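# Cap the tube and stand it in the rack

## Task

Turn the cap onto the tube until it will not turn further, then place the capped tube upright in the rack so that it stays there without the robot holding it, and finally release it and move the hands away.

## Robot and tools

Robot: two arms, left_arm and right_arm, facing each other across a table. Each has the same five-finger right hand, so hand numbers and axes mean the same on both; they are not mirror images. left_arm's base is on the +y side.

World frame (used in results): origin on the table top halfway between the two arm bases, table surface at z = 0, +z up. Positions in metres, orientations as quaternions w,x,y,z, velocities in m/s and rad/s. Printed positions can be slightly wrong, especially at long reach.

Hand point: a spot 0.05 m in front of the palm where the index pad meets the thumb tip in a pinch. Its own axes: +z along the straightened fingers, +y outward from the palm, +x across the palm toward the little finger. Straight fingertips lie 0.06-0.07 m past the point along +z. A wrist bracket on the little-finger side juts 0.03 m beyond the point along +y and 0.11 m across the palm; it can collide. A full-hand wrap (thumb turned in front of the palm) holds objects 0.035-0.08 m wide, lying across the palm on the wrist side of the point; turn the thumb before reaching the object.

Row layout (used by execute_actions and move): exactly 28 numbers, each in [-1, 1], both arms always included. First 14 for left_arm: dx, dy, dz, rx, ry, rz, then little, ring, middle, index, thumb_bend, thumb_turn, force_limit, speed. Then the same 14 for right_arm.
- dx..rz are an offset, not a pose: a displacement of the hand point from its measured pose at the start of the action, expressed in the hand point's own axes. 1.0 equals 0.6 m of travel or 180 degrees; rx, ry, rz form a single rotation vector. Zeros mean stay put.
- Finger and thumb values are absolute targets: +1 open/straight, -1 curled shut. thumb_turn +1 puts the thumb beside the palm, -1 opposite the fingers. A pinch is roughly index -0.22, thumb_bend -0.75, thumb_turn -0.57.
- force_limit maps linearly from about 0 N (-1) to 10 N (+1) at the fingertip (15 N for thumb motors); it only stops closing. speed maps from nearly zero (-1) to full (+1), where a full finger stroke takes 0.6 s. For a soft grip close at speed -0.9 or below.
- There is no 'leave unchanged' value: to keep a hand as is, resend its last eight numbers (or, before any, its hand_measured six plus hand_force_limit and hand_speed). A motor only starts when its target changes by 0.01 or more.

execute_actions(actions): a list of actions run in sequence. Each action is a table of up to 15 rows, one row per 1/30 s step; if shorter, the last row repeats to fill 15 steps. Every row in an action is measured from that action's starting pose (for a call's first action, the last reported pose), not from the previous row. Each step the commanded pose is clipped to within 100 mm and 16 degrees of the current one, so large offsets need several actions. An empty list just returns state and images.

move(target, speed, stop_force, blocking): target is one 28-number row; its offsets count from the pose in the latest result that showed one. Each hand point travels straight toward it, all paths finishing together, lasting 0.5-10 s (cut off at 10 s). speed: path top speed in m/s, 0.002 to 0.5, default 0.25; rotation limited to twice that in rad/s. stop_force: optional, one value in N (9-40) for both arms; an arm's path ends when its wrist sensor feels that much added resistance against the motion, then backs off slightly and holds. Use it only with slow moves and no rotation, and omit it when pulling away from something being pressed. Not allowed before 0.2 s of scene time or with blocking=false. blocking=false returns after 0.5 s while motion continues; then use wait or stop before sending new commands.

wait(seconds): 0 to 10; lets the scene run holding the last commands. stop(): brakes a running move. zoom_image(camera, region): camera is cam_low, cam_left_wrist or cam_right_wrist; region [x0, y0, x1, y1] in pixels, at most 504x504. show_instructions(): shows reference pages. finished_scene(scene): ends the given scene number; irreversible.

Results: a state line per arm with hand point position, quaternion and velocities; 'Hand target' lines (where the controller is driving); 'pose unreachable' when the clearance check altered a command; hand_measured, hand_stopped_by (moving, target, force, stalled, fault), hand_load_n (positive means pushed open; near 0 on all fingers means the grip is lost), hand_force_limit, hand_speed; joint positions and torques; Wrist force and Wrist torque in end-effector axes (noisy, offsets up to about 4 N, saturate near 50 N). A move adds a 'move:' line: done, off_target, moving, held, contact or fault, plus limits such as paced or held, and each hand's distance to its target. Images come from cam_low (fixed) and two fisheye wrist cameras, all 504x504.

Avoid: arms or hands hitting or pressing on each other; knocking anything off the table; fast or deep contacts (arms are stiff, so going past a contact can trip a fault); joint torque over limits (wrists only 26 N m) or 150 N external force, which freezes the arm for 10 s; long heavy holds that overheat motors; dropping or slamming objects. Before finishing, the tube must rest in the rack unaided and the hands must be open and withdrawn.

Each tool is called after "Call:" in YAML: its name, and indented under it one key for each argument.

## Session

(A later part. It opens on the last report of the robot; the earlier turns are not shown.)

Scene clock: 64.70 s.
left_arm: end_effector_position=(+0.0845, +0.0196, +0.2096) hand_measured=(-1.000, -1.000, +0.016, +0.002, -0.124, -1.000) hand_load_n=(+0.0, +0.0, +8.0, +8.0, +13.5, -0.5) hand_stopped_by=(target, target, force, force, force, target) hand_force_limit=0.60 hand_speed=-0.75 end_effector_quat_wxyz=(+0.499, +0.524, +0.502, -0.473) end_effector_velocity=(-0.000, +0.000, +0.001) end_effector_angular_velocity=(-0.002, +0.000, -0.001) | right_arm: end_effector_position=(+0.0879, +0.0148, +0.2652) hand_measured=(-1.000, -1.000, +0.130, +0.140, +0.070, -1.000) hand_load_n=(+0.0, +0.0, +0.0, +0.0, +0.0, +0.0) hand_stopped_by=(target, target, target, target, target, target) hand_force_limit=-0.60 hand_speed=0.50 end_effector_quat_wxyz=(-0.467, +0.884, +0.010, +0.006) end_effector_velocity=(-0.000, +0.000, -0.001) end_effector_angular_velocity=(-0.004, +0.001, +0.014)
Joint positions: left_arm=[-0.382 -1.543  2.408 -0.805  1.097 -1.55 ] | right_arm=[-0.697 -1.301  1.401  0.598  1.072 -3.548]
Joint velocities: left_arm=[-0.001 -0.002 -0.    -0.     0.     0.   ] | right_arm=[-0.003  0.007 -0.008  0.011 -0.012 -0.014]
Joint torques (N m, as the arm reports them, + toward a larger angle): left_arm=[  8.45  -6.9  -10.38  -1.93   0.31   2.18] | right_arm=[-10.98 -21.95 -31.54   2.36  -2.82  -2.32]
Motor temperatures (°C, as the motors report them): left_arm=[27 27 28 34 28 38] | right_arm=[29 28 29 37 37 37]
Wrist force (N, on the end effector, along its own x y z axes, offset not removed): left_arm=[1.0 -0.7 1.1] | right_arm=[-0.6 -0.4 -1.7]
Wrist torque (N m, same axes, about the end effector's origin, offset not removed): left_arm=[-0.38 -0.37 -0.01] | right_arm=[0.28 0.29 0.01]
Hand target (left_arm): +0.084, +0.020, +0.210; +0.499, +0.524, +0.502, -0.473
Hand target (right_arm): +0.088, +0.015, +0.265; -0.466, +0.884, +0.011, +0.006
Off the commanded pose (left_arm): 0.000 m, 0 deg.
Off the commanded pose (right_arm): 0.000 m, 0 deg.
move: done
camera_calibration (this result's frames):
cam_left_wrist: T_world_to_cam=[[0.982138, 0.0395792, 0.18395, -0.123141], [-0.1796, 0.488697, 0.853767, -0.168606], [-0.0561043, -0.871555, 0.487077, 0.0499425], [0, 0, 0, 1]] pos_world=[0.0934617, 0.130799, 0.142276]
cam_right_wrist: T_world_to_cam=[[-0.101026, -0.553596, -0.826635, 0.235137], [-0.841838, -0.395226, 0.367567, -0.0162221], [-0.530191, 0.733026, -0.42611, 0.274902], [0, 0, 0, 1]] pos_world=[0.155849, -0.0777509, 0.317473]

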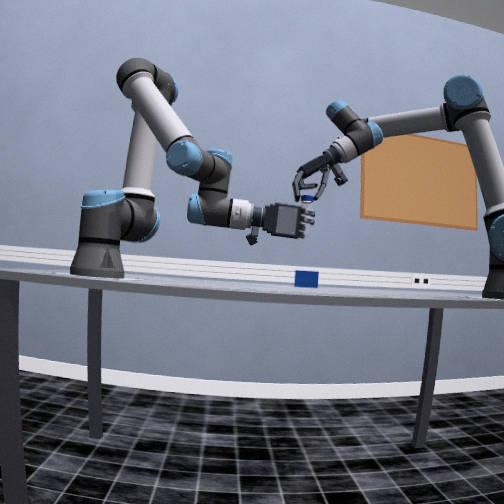

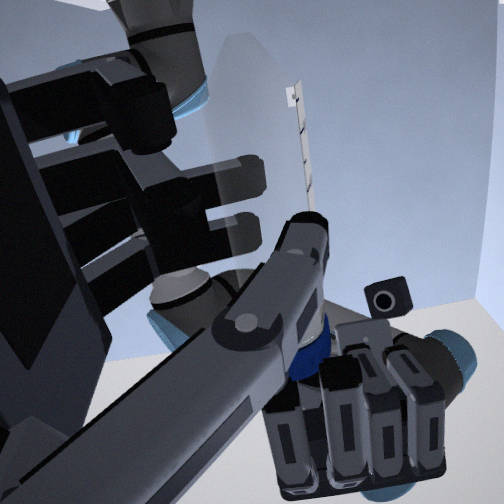

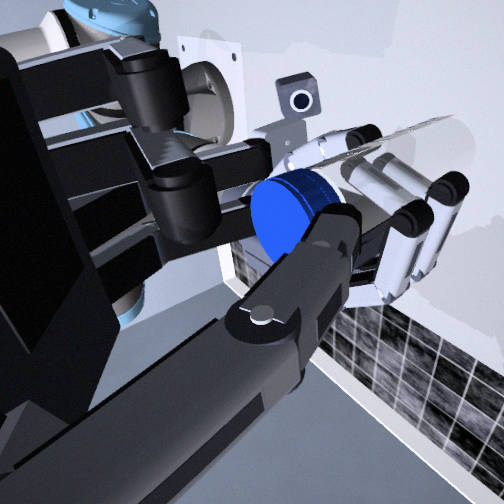

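Call:
move:
  target: [0,0,0,0,0,0,-1,-1,-0.5,-0.5,-0.2,-1,0.6,-0.75,-0.001,0,0,0,0,0,-1,-1,0,0,-0.1,-1,-0.4,-0.87]

Call:
execute_actions:
  actions:
    - [[0,0,0,0,0,0,-1,-1,-0.5,-0.5,-0.2,-1,0.6,-0.75,0,0.001,0.0007,0,0,0,-1,-1,0,0,-0.1,-1,-0.4,-0.87]]

Call:
move:
  target: [0,0,0,0,0,0,-1,-1,-0.5,-0.5,-0.2,-1,0.6,-0.75,0.0078,-0.005,0.0087,-0.0072,0.3292,0.2272,-1,-1,0,0,-0.1,-1,-0.4,-0.87]
  speed: 0.35

Call:
move:
  target: [0,0,0,0,0,0,-1,-1,-0.5,-0.5,-0.2,-1,0.6,-0.75,0.0072,0.0053,-0.0093,0.0072,-0.3292,-0.2272,-1,-1,0.13,0.14,0.07,-1,-0.6,0.5]
  speed: 0.5

Call:
zoom_image:
  camera: "cam_low"
  region: [270,160,340,230]

Scene clock: 65.93 s.
left_arm: end_effector_position=(+0.0845, +0.0196, +0.2096) hand_measured=(-1.000, -1.000, +0.016, +0.002, -0.124, -1.000) hand_load_n=(+0.0, +0.0, +7.5, +10.0, +13.0, +1.5) hand_stopped_by=(target, target, force, force, force, target) hand_force_limit=0.60 hand_speed=-0.75 end_effector_quat_wxyz=(+0.499, +0.524, +0.502, -0.473) end_effector_velocity=(+0.000, -0.000, -0.000) end_effector_angular_velocity=(+0.001, -0.001, +0.000) | right_arm: end_effector_position=(+0.0873, +0.0148, +0.2651) hand_measured=(-1.000, -1.000, +0.030, +0.048, +0.000, -1.000) hand_load_n=(+0.0, +0.0, +4.0, +4.0, +4.5, +0.5) hand_stopped_by=(target, target, force, force, force, target) hand_force_limit=-0.40 hand_speed=-0.87 end_effector_quat_wxyz=(-0.467, +0.884, +0.010, +0.006) end_effector_velocity=(-0.001, +0.000, +0.000) end_effector_angular_velocity=(+0.001, +0.001, -0.001)
Joint positions: left_arm=[-0.382 -1.543  2.408 -0.805  1.097 -1.55 ] | right_arm=[-0.696 -1.302  1.402  0.598  1.073 -3.547]
Joint velocities: left_arm=[ 0.     0.001 -0.     0.     0.     0.001] | right_arm=[ 0.001 -0.     0.    -0.001  0.     0.002]
Joint torques (N m, as the arm reports them, + toward a larger angle): left_arm=[  8.01  -6.69 -10.09  -1.85   0.24   2.58] | right_arm=[  9.84 -38.77  -7.05  -0.4    2.2    2.32]
Motor temperatures (°C, as the motors report them): left_arm=[27 27 28 34 28 38] | right_arm=[29 28 29 37 37 37]
Wrist force (N, on the end effector, along its own x y z axes, offset not removed): left_arm=[1.0 -2.2 4.5] | right_arm=[-1.1 -3.6 4.8]
Wrist torque (N m, same axes, about the end effector's origin, offset not removed): left_arm=[-0.40 -0.22 0.02] | right_arm=[-0.32 0.26 -0.04]
Hand target (left_arm): +0.084, +0.020, +0.210; +0.499, +0.524, +0.502, -0.473
Hand target (right_arm): +0.087, +0.015, +0.265; -0.467, +0.884, +0.010, +0.006
Off the commanded pose (left_arm): 0.000 m, 0 deg.
Off the commanded pose (right_arm): 0.000 m, 0 deg.
move: done
camera_calibration (this result's frames):
cam_left_wrist: T_world_to_cam=[[0.982139, 0.0395792, 0.18395, -0.123141], [-0.1796, 0.488697, 0.853767, -0.168606], [-0.0561043, -0.871555, 0.487077, 0.0499424], [0, 0, 0, 1]] pos_world=[0.0934616, 0.130799, 0.142277]
cam_right_wrist: T_world_to_cam=[[-0.101024, -0.553607, -0.826628, 0.23506], [-0.841831, -0.395233, 0.367576, -0.0167157], [-0.530203, 0.733015, -0.426115, 0.274588], [0, 0, 0, 1]] pos_world=[0.155262, -0.0777534, 0.317457]

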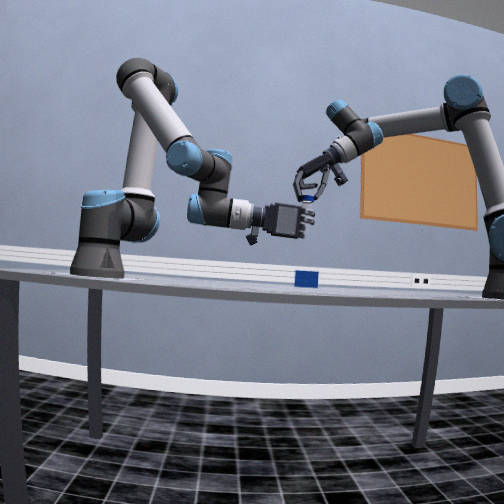

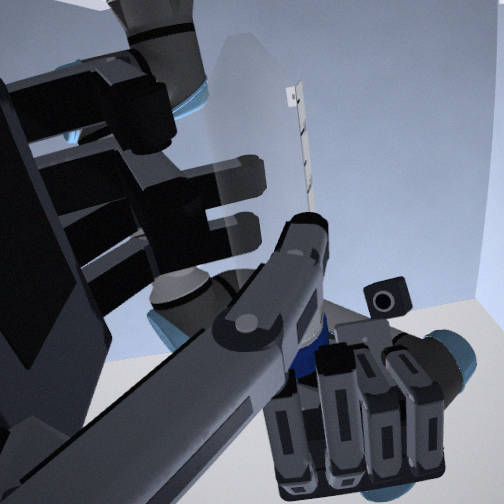

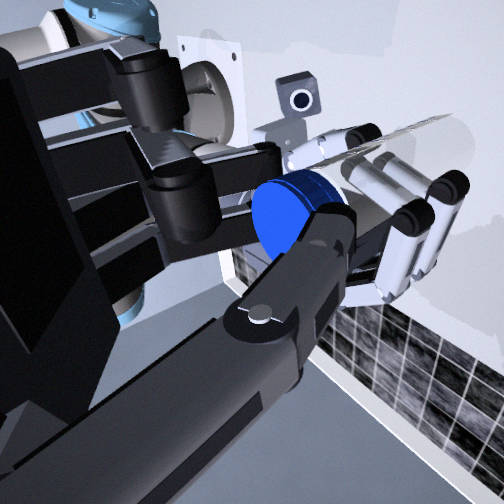

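Scene clock: 66.43 s.
left_arm: end_effector_position=(+0.0845, +0.0196, +0.2096) hand_measured=(-1.000, -1.000, +0.016, +0.002, -0.124, -1.000) hand_load_n=(+0.0, +0.0, +8.5, +10.5, +12.5, +0.5) hand_stopped_by=(target, target, force, force, force, target) hand_force_limit=0.60 hand_speed=-0.75 end_effector_quat_wxyz=(+0.499, +0.524, +0.502, -0.473) end_effector_velocity=(+0.000, -0.000, -0.000) end_effector_angular_velocity=(+0.001, +0.000, +0.000) | right_arm: end_effector_position=(+0.0873, +0.0148, +0.2645) hand_measured=(-1.000, -1.000, +0.030, +0.048, +0.000, -1.000) hand_load_n=(+0.0, +0.0, +4.0, +4.5, +4.0, +0.5) hand_stopped_by=(target, target, force, force, force, target) hand_force_limit=-0.40 hand_speed=-0.87 end_effector_quat_wxyz=(-0.467, +0.884, +0.010, +0.006) end_effector_velocity=(-0.000, +0.000, -0.001) end_effector_angular_velocity=(-0.000, +0.001, +0.001)
Joint positions: left_arm=[-0.382 -1.543  2.408 -0.805  1.097 -1.55 ] | right_arm=[-0.696 -1.302  1.404  0.596  1.073 -3.547]
Joint velocities: left_arm=[ 0.     0.001 -0.    -0.     0.    -0.001] | right_arm=[ 0.     0.001  0.    -0.    -0.002 -0.   ]
Joint torques (N m, as the arm reports them, + toward a larger angle): left_arm=[  8.61  -7.42 -10.65  -1.66   0.28   2.46] | right_arm=[  4.09 -18.51  -3.16   0.47   1.5    1.31]
Motor temperatures (°C, as the motors report them): left_arm=[27 27 28 34 28 38] | right_arm=[29 28 29 37 37 37]
Wrist force (N, on the end effector, along its own x y z axes, offset not removed): left_arm=[8.4 -1.8 5.7] | right_arm=[0.8 -11.0 -3.5]
Wrist torque (N m, same axes, about the end effector's origin, offset not removed): left_arm=[-0.21 -0.33 0.02] | right_arm=[0.24 0.53 -0.23]
Hand target (left_arm): +0.084, +0.020, +0.210; +0.499, +0.524, +0.502, -0.473
Hand target (right_arm): +0.087, +0.015, +0.264; -0.467, +0.884, +0.010, +0.006
Off the commanded pose (left_arm): 0.000 m, 0 deg.
Off the commanded pose (right_arm): 0.000 m, 0 deg.
camera_calibration (this result's frames):
cam_left_wrist: T_world_to_cam=[[0.982138, 0.0395786, 0.183951, -0.123141], [-0.179602, 0.488694, 0.853769, -0.168605], [-0.056105, -0.871557, 0.487074, 0.0499438], [0, 0, 0, 1]] pos_world=[0.0934617, 0.130799, 0.142275]
cam_right_wrist: T_world_to_cam=[[-0.100949, -0.553496, -0.826711, 0.234553], [-0.841867, -0.395278, 0.367444, -0.0164474], [-0.53016, 0.733074, -0.426067, 0.2743], [0, 0, 0, 1]] pos_world=[0.155254, -0.0777598, 0.316821]

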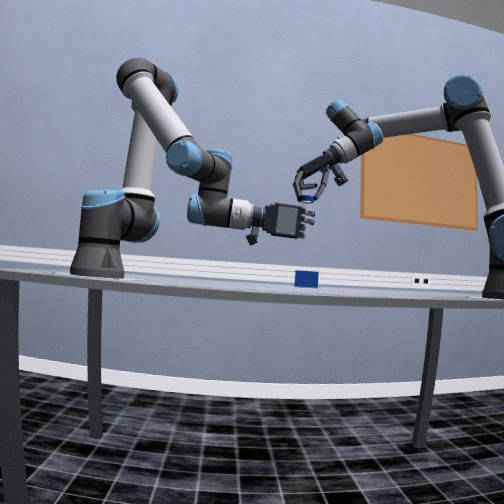

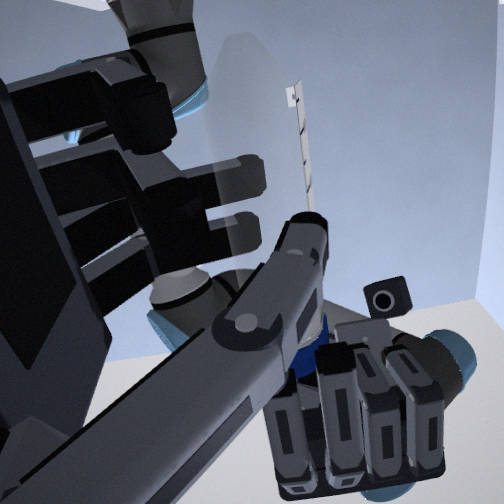

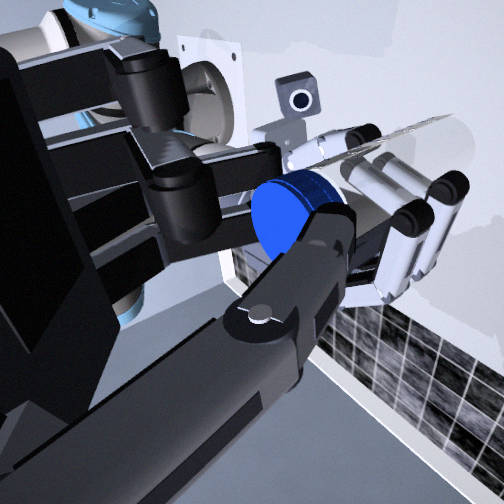

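Scene clock: 68.90 s.
left_arm: end_effector_position=(+0.0845, +0.0196, +0.2096) hand_measured=(-1.000, -1.000, +0.016, +0.002, -0.124, -1.000) hand_load_n=(+0.0, +0.0, +8.5, +7.0, +13.5, -2.0) hand_stopped_by=(target, target, force, force, force, target) hand_force_limit=0.60 hand_speed=-0.75 end_effector_quat_wxyz=(+0.499, +0.524, +0.502, -0.473) end_effector_velocity=(+0.001, +0.000, -0.000) end_effector_angular_velocity=(-0.000, +0.001, +0.001) | right_arm: end_effector_position=(+0.0917, +0.0208, +0.2641) hand_measured=(-1.000, -1.000, +0.030, +0.048, +0.000, -1.000) hand_load_n=(+0.0, +0.0, +2.0, +3.5, +3.5, -1.0) hand_stopped_by=(target, target, force, force, force, target) hand_force_limit=-0.40 hand_speed=-0.87 end_effector_quat_wxyz=(+0.375, -0.721, +0.513, -0.277) end_effector_velocity=(-0.000, +0.000, -0.000) end_effector_angular_velocity=(-0.005, +0.005, -0.013)
Joint positions: left_arm=[-0.382 -1.543  2.408 -0.805  1.097 -1.549] | right_arm=[-0.269 -1.068  1.123  0.898  2.375 -2.368]
Joint velocities: left_arm=[ 0.001 -0.     0.    -0.     0.    -0.001] | right_arm=[ 0.001  0.011 -0.016  0.025  0.005  0.021]
Joint torques (N m, as the arm reports them, + toward a larger angle): left_arm=[  9.2  -12.7  -10.76  -1.82   0.1    1.17] | right_arm=[ 10.37 -27.05 -31.     3.1    2.95   1.92]
Motor temperatures (°C, as the motors report them): left_arm=[27 27 28 34 28 38] | right_arm=[29 28 29 37 37 37]
Wrist force (N, on the end effector, along its own x y z axes, offset not removed): left_arm=[5.2 -1.5 0.7] | right_arm=[1.0 -6.8 0.5]
Wrist torque (N m, same axes, about the end effector's origin, offset not removed): left_arm=[-0.32 -0.27 -0.07] | right_arm=[-0.39 0.21 -0.17]
Hand target (left_arm): +0.084, +0.020, +0.210; +0.499, +0.524, +0.502, -0.473
Hand target (right_arm): +0.092, +0.021, +0.264; -0.375, +0.721, -0.513, +0.277
Off the commanded pose (left_arm): 0.000 m, 0 deg.
Off the commanded pose (right_arm): 0.000 m, 0 deg.
move: done
camera_calibration (this result's frames):
cam_left_wrist: T_world_to_cam=[[0.982135, 0.0395764, 0.183968, -0.123143], [-0.179616, 0.488689, 0.853769, -0.168601], [-0.0561141, -0.87156, 0.487067, 0.0499471], [0, 0, 0, 1]] pos_world=[0.0934622, 0.130799, 0.142273]
cam_right_wrist: T_world_to_cam=[[-0.560056, -0.0713642, -0.825375, 0.269692], [-0.635774, 0.675783, 0.372973, -0.0528664], [0.531158, 0.733638, -0.423848, 0.174115], [0, 0, 0, 1]] pos_world=[0.0249493, -0.0727644, 0.316113]

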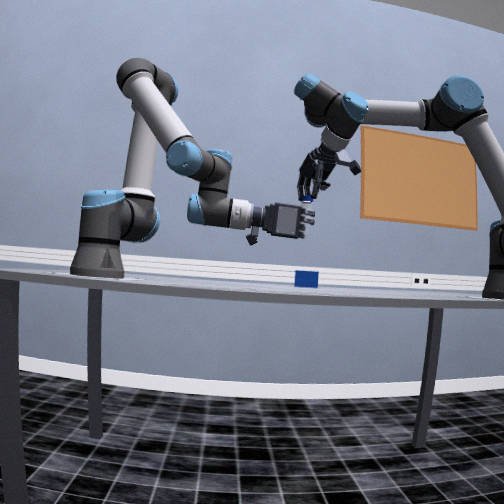

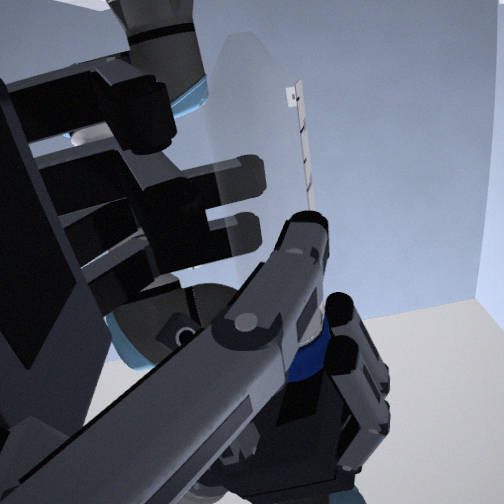

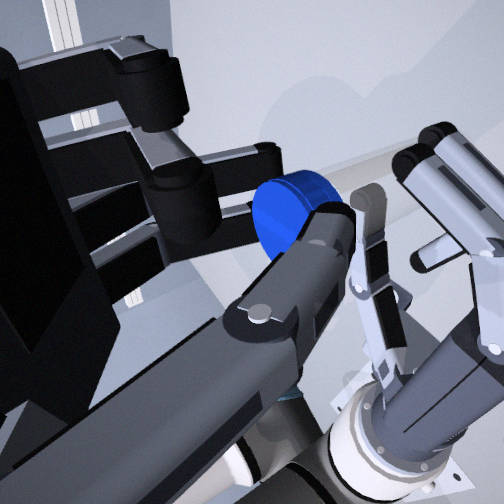

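Scene clock: 70.87 s.
left_arm: end_effector_position=(+0.0845, +0.0196, +0.2096) hand_measured=(-1.000, -1.000, +0.016, +0.002, -0.124, -1.000) hand_load_n=(+0.0, +0.0, +8.0, +8.0, +13.5, -0.5) hand_stopped_by=(target, target, force, force, force, target) hand_force_limit=0.60 hand_speed=-0.75 end_effector_quat_wxyz=(+0.499, +0.524, +0.502, -0.473) end_effector_velocity=(-0.000, +0.000, +0.001) end_effector_angular_velocity=(-0.001, -0.001, -0.001) | right_arm: end_effector_position=(+0.0873, +0.0147, +0.2648) hand_measured=(-1.000, -1.000, +0.130, +0.140, +0.070, -1.000) hand_load_n=(+0.0, +0.0, +0.0, +0.0, +0.0, +0.0) hand_stopped_by=(target, target, target, target, target, target) hand_force_limit=-0.60 hand_speed=0.50 end_effector_quat_wxyz=(-0.467, +0.884, +0.010, +0.007) end_effector_velocity=(+0.000, -0.000, -0.001) end_effector_angular_velocity=(-0.005, -0.000, +0.013)
Joint positions: left_arm=[-0.382 -1.543  2.408 -0.805  1.097 -1.549] | right_arm=[-0.696 -1.303  1.404  0.595  1.072 -3.548]
Joint velocities: left_arm=[-0.    -0.001  0.    -0.     0.     0.001] | right_arm=[-0.003  0.007 -0.008  0.011 -0.01  -0.015]
Joint torques (N m, as the arm reports them, + toward a larger angle): left_arm=[  9.5  -12.41 -10.56  -1.74   0.35   1.02] | right_arm=[-10.07 -22.76 -32.5    2.33  -3.01  -2.32]
Motor temperatures (°C, as the motors report them): left_arm=[27 27 28 34 28 38] | right_arm=[29 28 29 37 37 37]
Wrist force (N, on the end effector, along its own x y z axes, offset not removed): left_arm=[1.4 -0.5 2.6] | right_arm=[0.2 -2.3 -3.6]
Wrist torque (N m, same axes, about the end effector's origin, offset not removed): left_arm=[-0.40 -0.39 0.00] | right_arm=[-0.09 0.24 -0.02]
Hand target (left_arm): +0.084, +0.020, +0.210; +0.499, +0.524, +0.502, -0.473
Hand target (right_arm): +0.087, +0.015, +0.265; -0.467, +0.884, +0.011, +0.006
Off the commanded pose (left_arm): 0.000 m, 0 deg.
Off the commanded pose (right_arm): 0.000 m, 0 deg.
move: done
camera_calibration (this result's frames):
cam_left_wrist: T_world_to_cam=[[0.982135, 0.0395764, 0.183968, -0.123143], [-0.179616, 0.488689, 0.853769, -0.168601], [-0.0561142, -0.87156, 0.487067, 0.0499472], [0, 0, 0, 1]] pos_world=[0.0934623, 0.130799, 0.142273]
cam_right_wrist: T_world_to_cam=[[-0.100264, -0.5526, -0.827394, 0.234856], [-0.842085, -0.395794, 0.366387, -0.0163226], [-0.529943, 0.733472, -0.425652, 0.274366], [0, 0, 0, 1]] pos_world=[0.155201, -0.0779185, 0.317083]

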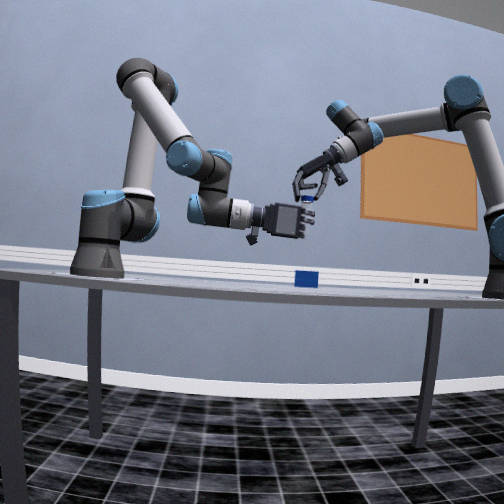

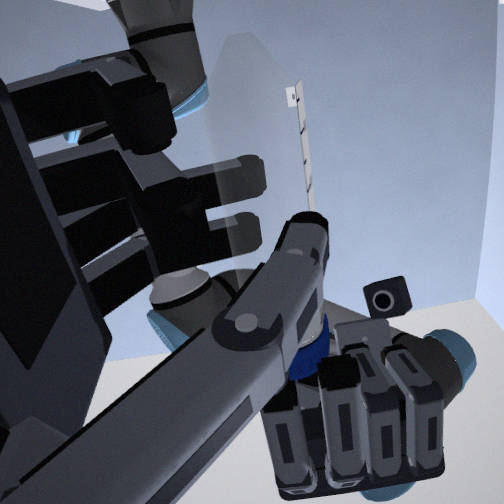

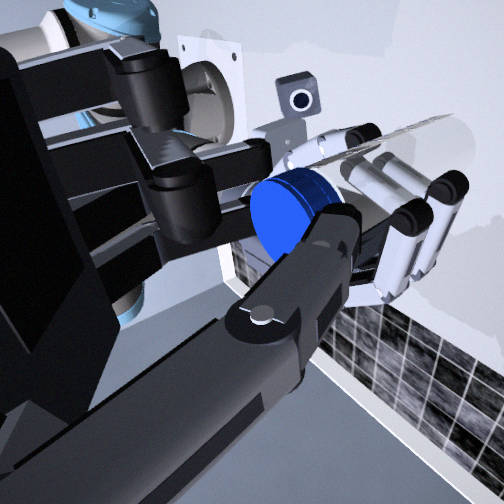

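Region (270, 160, 340, 230) of cam_low's 504x504 image, scaled by 7.200, with more detail than that image has.

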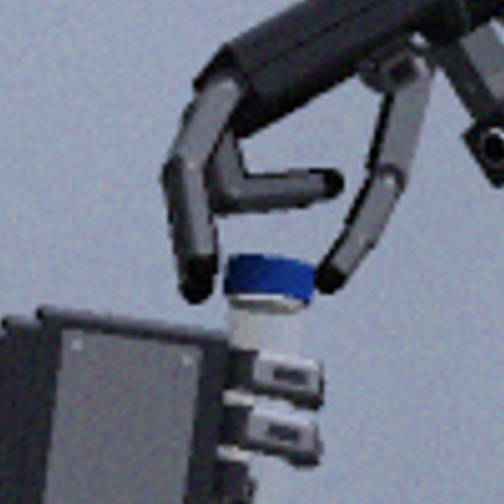

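Descending slowly. Continue.

Call:
move:
  target: [0,0,0,0,0,0,-1,-1,-0.5,-0.5,-0.2,-1,0.6,-0.75,0,0,0.0005,0,0,0,-1,-1,0,0,-0.1,-1,-0.3,-0.85]

Call:
move:
  target: [0,0,0,0,0,0,-1,-1,-0.5,-0.5,-0.2,-1,0.6,-0.75,0.0078,-0.0045,0.009,-0.0072,0.3292,0.2272,-1,-1,0,0,-0.1,-1,-0.3,-0.85]
  speed: 0.4

Call:
move:
  target: [0,0,0,0,0,0,-1,-1,-0.5,-0.5,-0.2,-1,0.6,-0.75,0.007,0.0058,-0.009,0.0072,-0.3292,-0.2272,-1,-1,0.13,0.14,0.07,-1,-0.6,0.5]
  speed: 0.5

Call:
move:
  target: [0,0,0,0,0,0,-1,-1,-0.5,-0.5,-0.2,-1,0.6,-0.75,0,0,0,0,0,0,-1,-1,0,0,-0.1,-1,-0.3,-0.85]

Call:
move:
  target: [0,0,0,0,0,0,-1,-1,-0.5,-0.5,-0.2,-1,0.6,-0.75,0.0078,-0.0045,0.009,-0.0072,0.3292,0.2272,-1,-1,0,0,-0.1,-1,-0.3,-0.85]
  speed: 0.4

Call:
move:
  target: [0,0,0,0,0,0,-1,-1,-0.5,-0.5,-0.2,-1,0.6,-0.75,0.007,0.0058,-0.009,0.0072,-0.3292,-0.2272,-1,-1,0.13,0.14,0.07,-1,-0.6,0.5]
  speed: 0.5

Call:
zoom_image:
  camera: "cam_low"
  region: [270,160,340,230]

Scene clock: 72.10 s.
left_arm: end_effector_position=(+0.0845, +0.0196, +0.2096) hand_measured=(-1.000, -1.000, +0.016, +0.002, -0.124, -1.000) hand_load_n=(+0.0, +0.0, +7.5, +11.0, +13.0, +2.0) hand_stopped_by=(target, target, force, force, force, target) hand_force_limit=0.60 hand_speed=-0.75 end_effector_quat_wxyz=(+0.499, +0.524, +0.502, -0.473) end_effector_velocity=(-0.000, -0.000, +0.000) end_effector_angular_velocity=(-0.000, +0.001, -0.000) | right_arm: end_effector_position=(+0.0873, +0.0150, +0.2646) hand_measured=(-1.000, -1.000, +0.024, +0.042, +0.000, -1.000) hand_load_n=(+0.0, +0.0, +6.0, +4.5, +5.0, +0.5) hand_stopped_by=(target, target, force, force, force, target) hand_force_limit=-0.30 hand_speed=-0.85 end_effector_quat_wxyz=(-0.467, +0.884, +0.010, +0.007) end_effector_velocity=(+0.000, +0.000, -0.000) end_effector_angular_velocity=(-0.001, +0.000, -0.001)
Joint positions: left_arm=[-0.382 -1.543  2.408 -0.805  1.097 -1.549] | right_arm=[-0.696 -1.302  1.404  0.595  1.073 -3.547]
Joint velocities: left_arm=[ 0.  0. -0.  0.  0. -0.] | right_arm=[-0.     0.001  0.    -0.001  0.001  0.001]
Joint torques (N m, as the arm reports them, + toward a larger angle): left_arm=[  8.07 -12.42 -11.13  -1.78   0.32   0.97] | right_arm=[  9.67 -34.86  -5.6    0.17   2.61   2.32]
Motor temperatures (°C, as the motors report them): left_arm=[27 27 28 34 28 38] | right_arm=[29 28 29 37 37 37]
Wrist force (N, on the end effector, along its own x y z axes, offset not removed): left_arm=[2.8 -2.3 6.4] | right_arm=[4.0 -7.3 1.9]
Wrist torque (N m, same axes, about the end effector's origin, offset not removed): left_arm=[-0.55 -0.27 -0.05] | right_arm=[0.01 -0.33 0.10]
Hand target (left_arm): +0.084, +0.020, +0.210; +0.499, +0.524, +0.502, -0.473
Hand target (right_arm): +0.087, +0.015, +0.265; -0.467, +0.884, +0.010, +0.007
Off the commanded pose (left_arm): 0.000 m, 0 deg.
Off the commanded pose (right_arm): 0.000 m, 0 deg.
move: done
camera_calibration (this result's frames):
cam_left_wrist: T_world_to_cam=[[0.982135, 0.0395765, 0.183968, -0.123143], [-0.179616, 0.488688, 0.853769, -0.168601], [-0.056114, -0.87156, 0.487067, 0.0499473], [0, 0, 0, 1]] pos_world=[0.0934623, 0.130799, 0.142273]
cam_right_wrist: T_world_to_cam=[[-0.100287, -0.552657, -0.827353, 0.234817], [-0.842058, -0.395793, 0.366452, -0.0161449], [-0.529982, 0.733429, -0.425676, 0.274103], [0, 0, 0, 1]] pos_world=[0.155224, -0.0776518, 0.316872]

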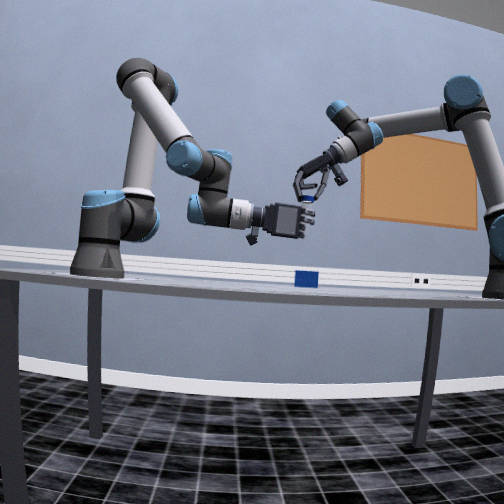

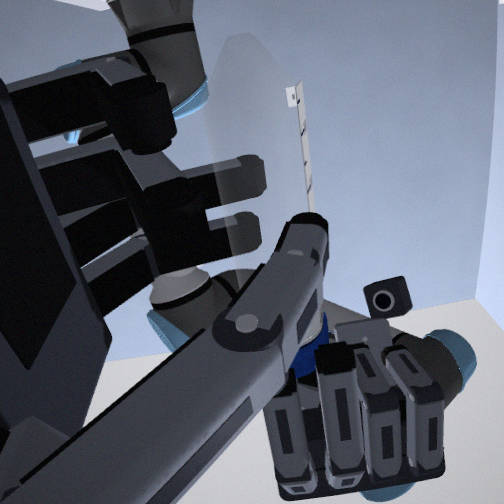

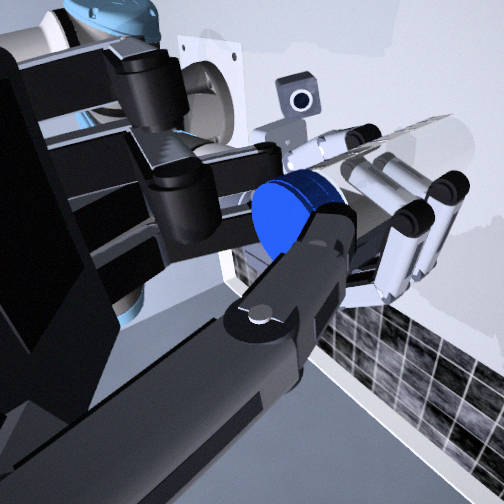

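Scene clock: 74.37 s.
left_arm: end_effector_position=(+0.0845, +0.0196, +0.2096) hand_measured=(-1.000, -1.000, +0.016, +0.002, -0.124, -1.000) hand_load_n=(+0.0, +0.0, +9.0, +7.0, +13.0, -2.5) hand_stopped_by=(target, target, force, force, force, target) hand_force_limit=0.60 hand_speed=-0.75 end_effector_quat_wxyz=(+0.499, +0.524, +0.502, -0.473) end_effector_velocity=(+0.000, +0.000, +0.001) end_effector_angular_velocity=(-0.002, +0.002, +0.000) | right_arm: end_effector_position=(+0.0917, +0.0210, +0.2638) hand_measured=(-1.000, -1.000, +0.024, +0.042, +0.000, -1.000) hand_load_n=(+0.0, +0.0, +2.5, +3.5, +4.5, -1.0) hand_stopped_by=(target, target, force, force, force, target) hand_force_limit=-0.30 hand_speed=-0.85 end_effector_quat_wxyz=(+0.376, -0.721, +0.513, -0.277) end_effector_velocity=(-0.000, -0.000, -0.000) end_effector_angular_velocity=(-0.006, +0.005, -0.012)
Joint positions: left_arm=[-0.382 -1.543  2.408 -0.805  1.097 -1.549] | right_arm=[-0.269 -1.068  1.124  0.895  2.375 -2.368]
Joint velocities: left_arm=[-0.    -0.002 -0.     0.    -0.    -0.001] | right_arm=[ 0.002  0.011 -0.015  0.025  0.005  0.019]
Joint torques (N m, as the arm reports them, + toward a larger angle): left_arm=[  9.   -12.57 -11.07  -1.96   0.23   0.89] | right_arm=[ 10.43 -26.14 -28.68   3.4    2.72   1.99]
Motor temperatures (°C, as the motors report them): left_arm=[27 27 28 34 28 38] | right_arm=[29 28 29 37 37 37]
Wrist force (N, on the end effector, along its own x y z axes, offset not removed): left_arm=[7.8 -3.2 0.6] | right_arm=[0.4 -8.3 -3.7]
Wrist torque (N m, same axes, about the end effector's origin, offset not removed): left_arm=[-0.42 -0.32 -0.08] | right_arm=[-0.04 0.54 -0.21]
Hand target (left_arm): +0.084, +0.020, +0.210; +0.499, +0.524, +0.502, -0.473
Hand target (right_arm): +0.092, +0.021, +0.264; -0.375, +0.721, -0.513, +0.277
Off the commanded pose (left_arm): 0.000 m, 0 deg.
Off the commanded pose (right_arm): 0.000 m, 0 deg.
move: done
camera_calibration (this result's frames):
cam_left_wrist: T_world_to_cam=[[0.982135, 0.0395766, 0.183969, -0.123143], [-0.179616, 0.488688, 0.853769, -0.168601], [-0.0561141, -0.87156, 0.487067, 0.0499473], [0, 0, 0, 1]] pos_world=[0.0934623, 0.130799, 0.142273]
cam_right_wrist: T_world_to_cam=[[-0.559487, -0.0705277, -0.825833, 0.269555], [-0.636054, 0.675374, 0.373237, -0.0529045], [0.531423, 0.734095, -0.422722, 0.173591], [0, 0, 0, 1]] pos_world=[0.0249123, -0.0726908, 0.315734]

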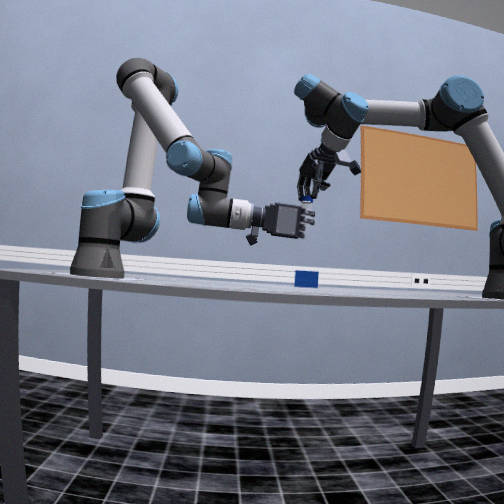

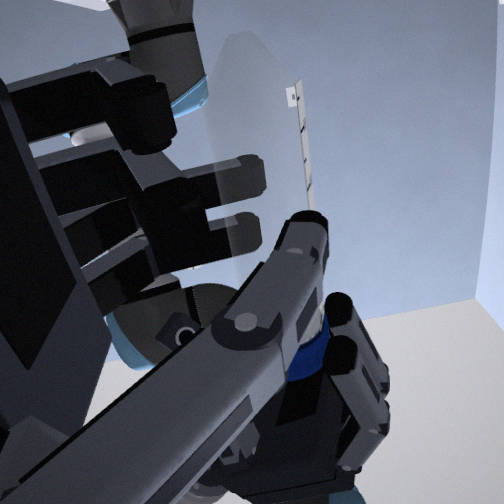

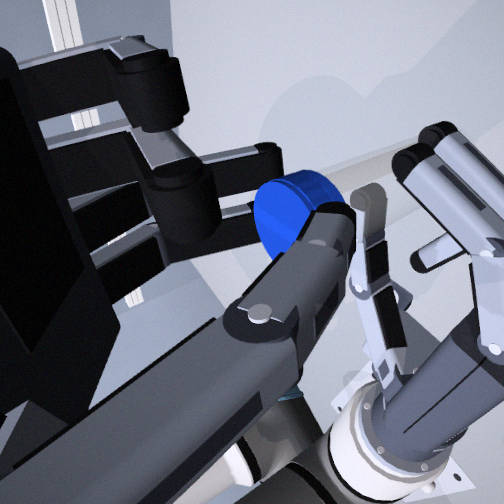

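Scene clock: 76.33 s.
left_arm: end_effector_position=(+0.0845, +0.0196, +0.2096) hand_measured=(-1.000, -1.000, +0.016, +0.002, -0.124, -1.000) hand_load_n=(+0.0, +0.0, +8.0, +8.0, +13.5, -0.5) hand_stopped_by=(target, target, force, force, force, target) hand_force_limit=0.60 hand_speed=-0.75 end_effector_quat_wxyz=(+0.499, +0.524, +0.502, -0.473) end_effector_velocity=(-0.000, -0.000, +0.000) end_effector_angular_velocity=(-0.000, +0.000, +0.000) | right_arm: end_effector_position=(+0.0872, +0.0149, +0.2642) hand_measured=(-1.000, -1.000, +0.130, +0.140, +0.070, -1.000) hand_load_n=(+0.0, +0.0, +0.0, +0.0, +0.0, +0.0) hand_stopped_by=(target, target, target, target, target, target) hand_force_limit=-0.60 hand_speed=0.50 end_effector_quat_wxyz=(-0.468, +0.884, +0.010, +0.007) end_effector_velocity=(-0.000, +0.000, -0.001) end_effector_angular_velocity=(-0.005, +0.003, +0.012)
Joint positions: left_arm=[-0.382 -1.543  2.408 -0.805  1.097 -1.549] | right_arm=[-0.696 -1.303  1.406  0.592  1.073 -3.547]
Joint velocities: left_arm=[ 0.  0. -0. -0.  0.  0.] | right_arm=[-0.003  0.008 -0.008  0.011 -0.011 -0.01 ]
Joint torques (N m, as the arm reports them, + toward a larger angle): left_arm=[  8.08 -12.33  -9.79  -1.87   0.12   1.14] | right_arm=[ -9.87 -22.16 -32.36   2.37  -2.86  -2.32]
Motor temperatures (°C, as the motors report them): left_arm=[27 27 28 34 28 38] | right_arm=[29 28 29 37 37 37]
Wrist force (N, on the end effector, along its own x y z axes, offset not removed): left_arm=[1.8 -1.1 2.5] | right_arm=[3.1 0.0 -4.5]
Wrist torque (N m, same axes, about the end effector's origin, offset not removed): left_arm=[-0.51 -0.50 -0.01] | right_arm=[0.11 -0.06 0.45]
Hand target (left_arm): +0.084, +0.020, +0.210; +0.499, +0.524, +0.502, -0.473
Hand target (right_arm): +0.087, +0.015, +0.264; -0.467, +0.884, +0.011, +0.007
Off the commanded pose (left_arm): 0.000 m, 0 deg.
Off the commanded pose (right_arm): 0.000 m, 0 deg.
move: done
camera_calibration (this result's frames):
cam_left_wrist: T_world_to_cam=[[0.982135, 0.0395764, 0.183968, -0.123143], [-0.179616, 0.488689, 0.853769, -0.168601], [-0.0561142, -0.87156, 0.487067, 0.0499472], [0, 0, 0, 1]] pos_world=[0.0934623, 0.130799, 0.142273]
cam_right_wrist: T_world_to_cam=[[-0.0996761, -0.551746, -0.828035, 0.23459], [-0.842322, -0.396203, 0.365399, -0.0157767], [-0.529677, 0.733893, -0.425256, 0.273775], [0, 0, 0, 1]] pos_world=[0.155107, -0.077739, 0.316438]

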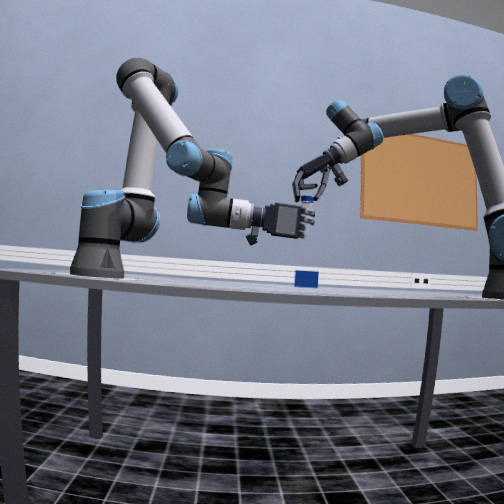

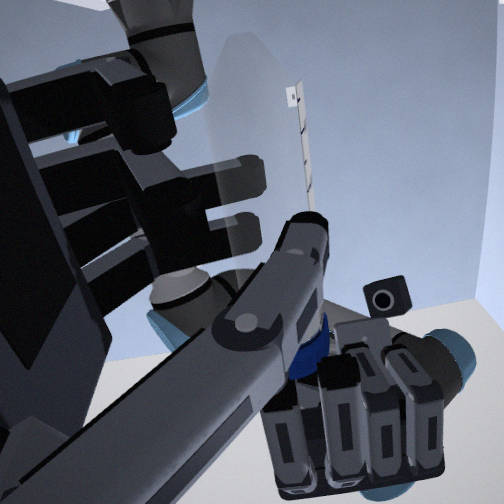

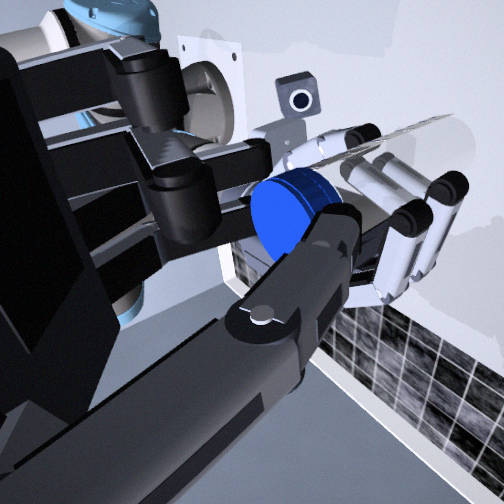

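Scene clock: 77.17 s.
left_arm: end_effector_position=(+0.0845, +0.0196, +0.2096) hand_measured=(-1.000, -1.000, +0.016, +0.002, -0.124, -1.000) hand_load_n=(+0.0, +0.0, +7.5, +10.5, +13.0, +2.0) hand_stopped_by=(target, target, force, force, force, target) hand_force_limit=0.60 hand_speed=-0.75 end_effector_quat_wxyz=(+0.499, +0.524, +0.502, -0.473) end_effector_velocity=(-0.000, -0.000, -0.000) end_effector_angular_velocity=(+0.001, -0.001, -0.000) | right_arm: end_effector_position=(+0.0872, +0.0149, +0.2642) hand_measured=(-1.000, -1.000, +0.032, +0.050, -0.016, -1.000) hand_load_n=(+0.0, +0.0, +4.5, +5.0, +5.0, +0.5) hand_stopped_by=(target, target, force, force, force, target) hand_force_limit=-0.30 hand_speed=-0.85 end_effector_quat_wxyz=(-0.468, +0.884, +0.010, +0.007) end_effector_velocity=(-0.000, -0.000, +0.000) end_effector_angular_velocity=(-0.000, +0.001, -0.000)
Joint positions: left_arm=[-0.382 -1.543  2.408 -0.805  1.097 -1.549] | right_arm=[-0.696 -1.303  1.406  0.592  1.073 -3.547]
Joint velocities: left_arm=[-0.     0.001 -0.     0.    -0.     0.   ] | right_arm=[ 0.    -0.     0.     0.001  0.     0.001]
Joint torques (N m, as the arm reports them, + toward a larger angle): left_arm=[  7.78 -12.73 -10.97  -1.68   0.07   1.07] | right_arm=[  9.88 -38.58  -6.85   1.44   2.5    2.25]
Motor temperatures (°C, as the motors report them): left_arm=[27 27 28 34 28 38] | right_arm=[29 28 29 37 37 37]
Wrist force (N, on the end effector, along its own x y z axes, offset not removed): left_arm=[1.0 -2.1 5.8] | right_arm=[6.2 -5.1 2.8]
Wrist torque (N m, same axes, about the end effector's origin, offset not removed): left_arm=[-0.53 -0.18 -0.04] | right_arm=[-0.26 -0.77 0.25]
Hand target (left_arm): +0.084, +0.020, +0.210; +0.499, +0.524, +0.502, -0.473
Hand target (right_arm): +0.087, +0.015, +0.264; -0.468, +0.884, +0.010, +0.007
Off the commanded pose (left_arm): 0.000 m, 0 deg.
Off the commanded pose (right_arm): 0.000 m, 0 deg.
move: done
camera_calibration (this result's frames):
cam_left_wrist: T_world_to_cam=[[0.982135, 0.0395763, 0.183969, -0.123143], [-0.179616, 0.488689, 0.853769, -0.168601], [-0.0561143, -0.87156, 0.487067, 0.0499472], [0, 0, 0, 1]] pos_world=[0.0934622, 0.130799, 0.142273]
cam_right_wrist: T_world_to_cam=[[-0.0996532, -0.551711, -0.82806, 0.234602], [-0.842336, -0.396213, 0.365356, -0.0157479], [-0.529659, 0.733914, -0.425243, 0.273767], [0, 0, 0, 1]] pos_world=[0.155117, -0.0777288, 0.316436]

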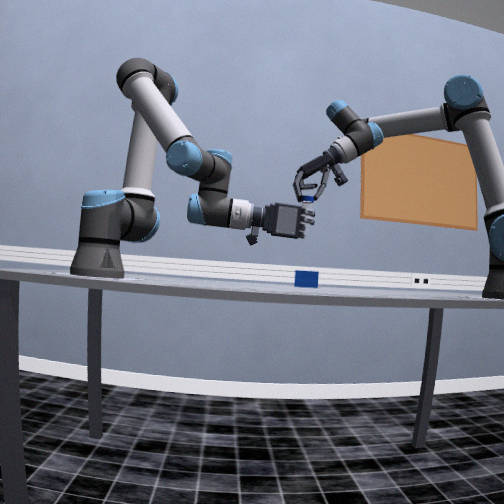

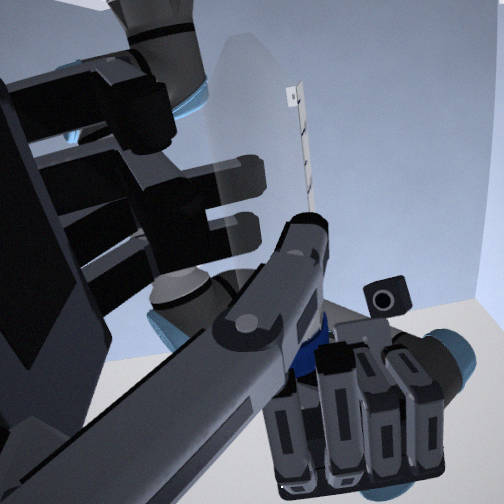

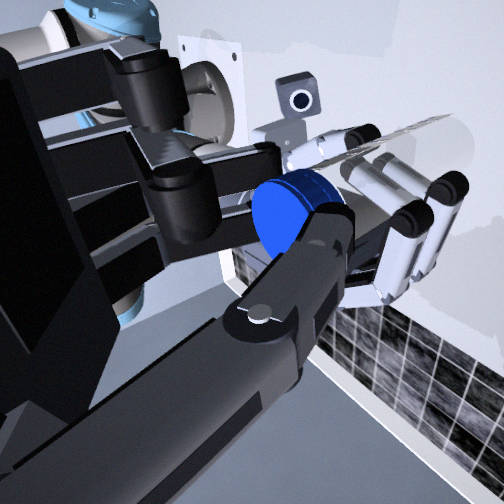

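Scene clock: 79.43 s.
left_arm: end_effector_position=(+0.0845, +0.0196, +0.2096) hand_measured=(-1.000, -1.000, +0.016, +0.002, -0.124, -1.000) hand_load_n=(+0.0, +0.0, +9.0, +6.5, +13.5, -3.0) hand_stopped_by=(target, target, force, force, force, target) hand_force_limit=0.60 hand_speed=-0.75 end_effector_quat_wxyz=(+0.499, +0.524, +0.502, -0.473) end_effector_velocity=(-0.000, +0.000, +0.000) end_effector_angular_velocity=(-0.001, +0.000, -0.000) | right_arm: end_effector_position=(+0.0916, +0.0210, +0.2635) hand_measured=(-1.000, -1.000, +0.032, +0.050, -0.014, -1.000) hand_load_n=(+0.0, +0.0, +1.0, +4.0, +4.0, -1.5) hand_stopped_by=(target, target, force, force, force, target) hand_force_limit=-0.30 hand_speed=-0.85 end_effector_quat_wxyz=(+0.376, -0.720, +0.513, -0.277) end_effector_velocity=(+0.000, -0.000, -0.000) end_effector_angular_velocity=(-0.006, +0.004, -0.013)
Joint positions: left_arm=[-0.382 -1.543  2.408 -0.805  1.097 -1.549] | right_arm=[-0.269 -1.069  1.126  0.892  2.376 -2.368]
Joint velocities: left_arm=[-0.001 -0.001  0.     0.    -0.    -0.   ] | right_arm=[ 0.002  0.011 -0.015  0.024  0.006  0.02 ]
Joint torques (N m, as the arm reports them, + toward a larger angle): left_arm=[  7.78 -12.82 -10.51  -1.88   0.35   1.01] | right_arm=[ 10.23 -26.79 -27.65   3.11   2.46   2.32]
Motor temperatures (°C, as the motors report them): left_arm=[27 27 28 34 28 38] | right_arm=[29 28 29 37 37 37]
Wrist force (N, on the end effector, along its own x y z axes, offset not removed): left_arm=[8.8 -1.9 2.3] | right_arm=[-1.4 -3.5 -2.2]
Wrist torque (N m, same axes, about the end effector's origin, offset not removed): left_arm=[-0.48 -0.59 -0.03] | right_arm=[0.57 0.29 0.05]
Hand target (left_arm): +0.084, +0.020, +0.210; +0.499, +0.524, +0.502, -0.473
Hand target (right_arm): +0.092, +0.021, +0.263; -0.376, +0.720, -0.513, +0.277
Off the commanded pose (left_arm): 0.000 m, 0 deg.
Off the commanded pose (right_arm): 0.000 m, 0 deg.
move: done
camera_calibration (this result's frames):
cam_left_wrist: T_world_to_cam=[[0.982135, 0.0395766, 0.183968, -0.123143], [-0.179616, 0.488688, 0.853769, -0.168601], [-0.0561139, -0.87156, 0.487067, 0.0499472], [0, 0, 0, 1]] pos_world=[0.0934623, 0.130799, 0.142273]
cam_right_wrist: T_world_to_cam=[[-0.558858, -0.0695924, -0.826338, 0.269261], [-0.636341, 0.674947, 0.373519, -0.0528351], [0.53174, 0.734577, -0.421484, 0.173114], [0, 0, 0, 1]] pos_world=[0.0248059, -0.0727661, 0.3152]

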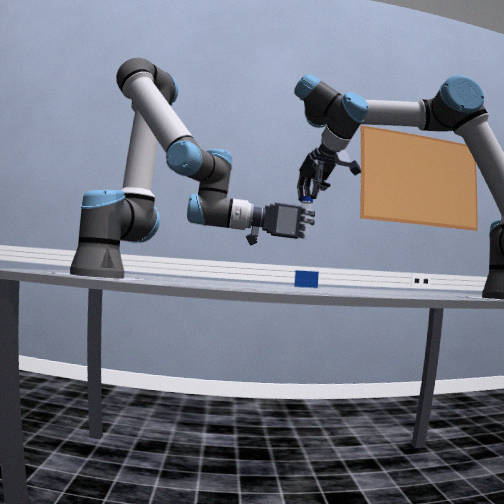

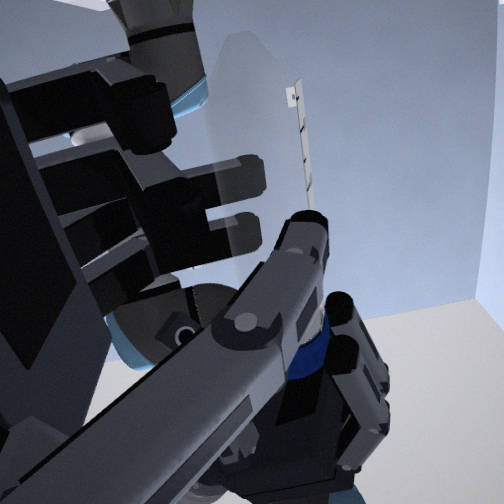

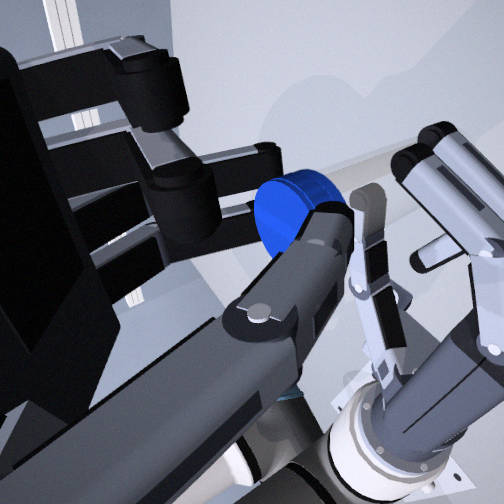

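Scene clock: 81.40 s.
left_arm: end_effector_position=(+0.0845, +0.0196, +0.2096) hand_measured=(-1.000, -1.000, +0.016, +0.002, -0.124, -1.000) hand_load_n=(+0.0, +0.0, +8.0, +8.0, +13.5, -0.5) hand_stopped_by=(target, target, force, force, force, target) hand_force_limit=0.60 hand_speed=-0.75 end_effector_quat_wxyz=(+0.499, +0.524, +0.502, -0.473) end_effector_velocity=(+0.000, +0.000, -0.000) end_effector_angular_velocity=(+0.001, -0.000, +0.001) | right_arm: end_effector_position=(+0.0871, +0.0149, +0.2638) hand_measured=(-1.000, -1.000, +0.130, +0.140, +0.070, -1.000) hand_load_n=(+0.0, +0.0, +0.0, +0.0, +0.0, +0.0) hand_stopped_by=(target, target, target, target, target, target) hand_force_limit=-0.60 hand_speed=0.50 end_effector_quat_wxyz=(-0.468, +0.884, +0.011, +0.007) end_effector_velocity=(-0.000, +0.000, -0.000) end_effector_angular_velocity=(-0.004, -0.000, +0.014)
Joint positions: left_arm=[-0.382 -1.543  2.408 -0.805  1.097 -1.549] | right_arm=[-0.696 -1.304  1.409  0.589  1.073 -3.547]
Joint velocities: left_arm=[ 0.001  0.     0.     0.    -0.    -0.   ] | right_arm=[-0.002  0.007 -0.008  0.011 -0.011 -0.014]
Joint torques (N m, as the arm reports them, + toward a larger angle): left_arm=[  8.88 -12.71 -10.85  -1.72   0.08   1.18] | right_arm=[-10.9  -22.01 -32.79   2.3   -2.91  -2.29]
Motor temperatures (°C, as the motors report them): left_arm=[27 27 28 34 28 38] | right_arm=[29 29 29 37 37 37]
Wrist force (N, on the end effector, along its own x y z axes, offset not removed): left_arm=[1.2 -1.9 2.0] | right_arm=[-2.5 -0.6 -4.7]
Wrist torque (N m, same axes, about the end effector's origin, offset not removed): left_arm=[-0.57 -0.45 -0.07] | right_arm=[0.21 0.64 -0.08]
Hand target (left_arm): +0.084, +0.020, +0.210; +0.499, +0.524, +0.502, -0.473
Hand target (right_arm): +0.087, +0.015, +0.264; -0.468, +0.884, +0.011, +0.007
Off the commanded pose (left_arm): 0.000 m, 0 deg.
Off the commanded pose (right_arm): 0.000 m, 0 deg.
move: done
camera_calibration (this result's frames):
cam_left_wrist: T_world_to_cam=[[0.982135, 0.0395765, 0.183968, -0.123143], [-0.179616, 0.488689, 0.853769, -0.168601], [-0.056114, -0.87156, 0.487067, 0.0499472], [0, 0, 0, 1]] pos_world=[0.0934623, 0.130799, 0.142273]
cam_right_wrist: T_world_to_cam=[[-0.0990423, -0.550806, -0.828736, 0.234369], [-0.842598, -0.396621, 0.364307, -0.0153804], [-0.529357, 0.734373, -0.424826, 0.273439], [0, 0, 0, 1]] pos_world=[0.155, -0.0778145, 0.315997]

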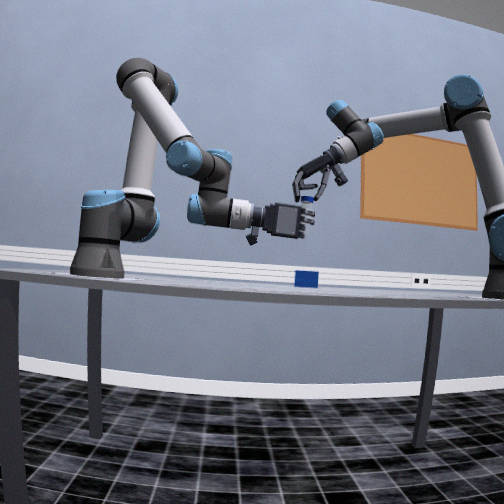

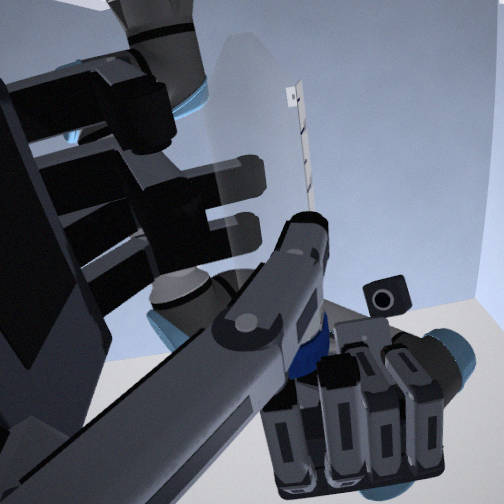

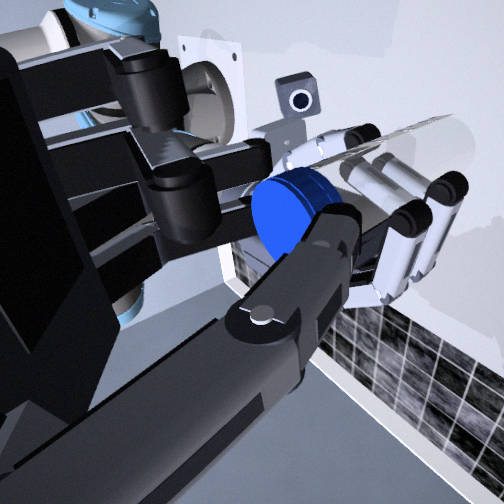

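Region (270, 160, 340, 230) of cam_low's 504x504 image, scaled by 7.200, with more detail than that image has.

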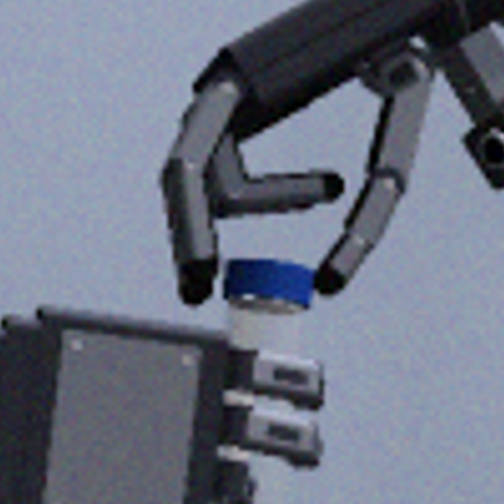

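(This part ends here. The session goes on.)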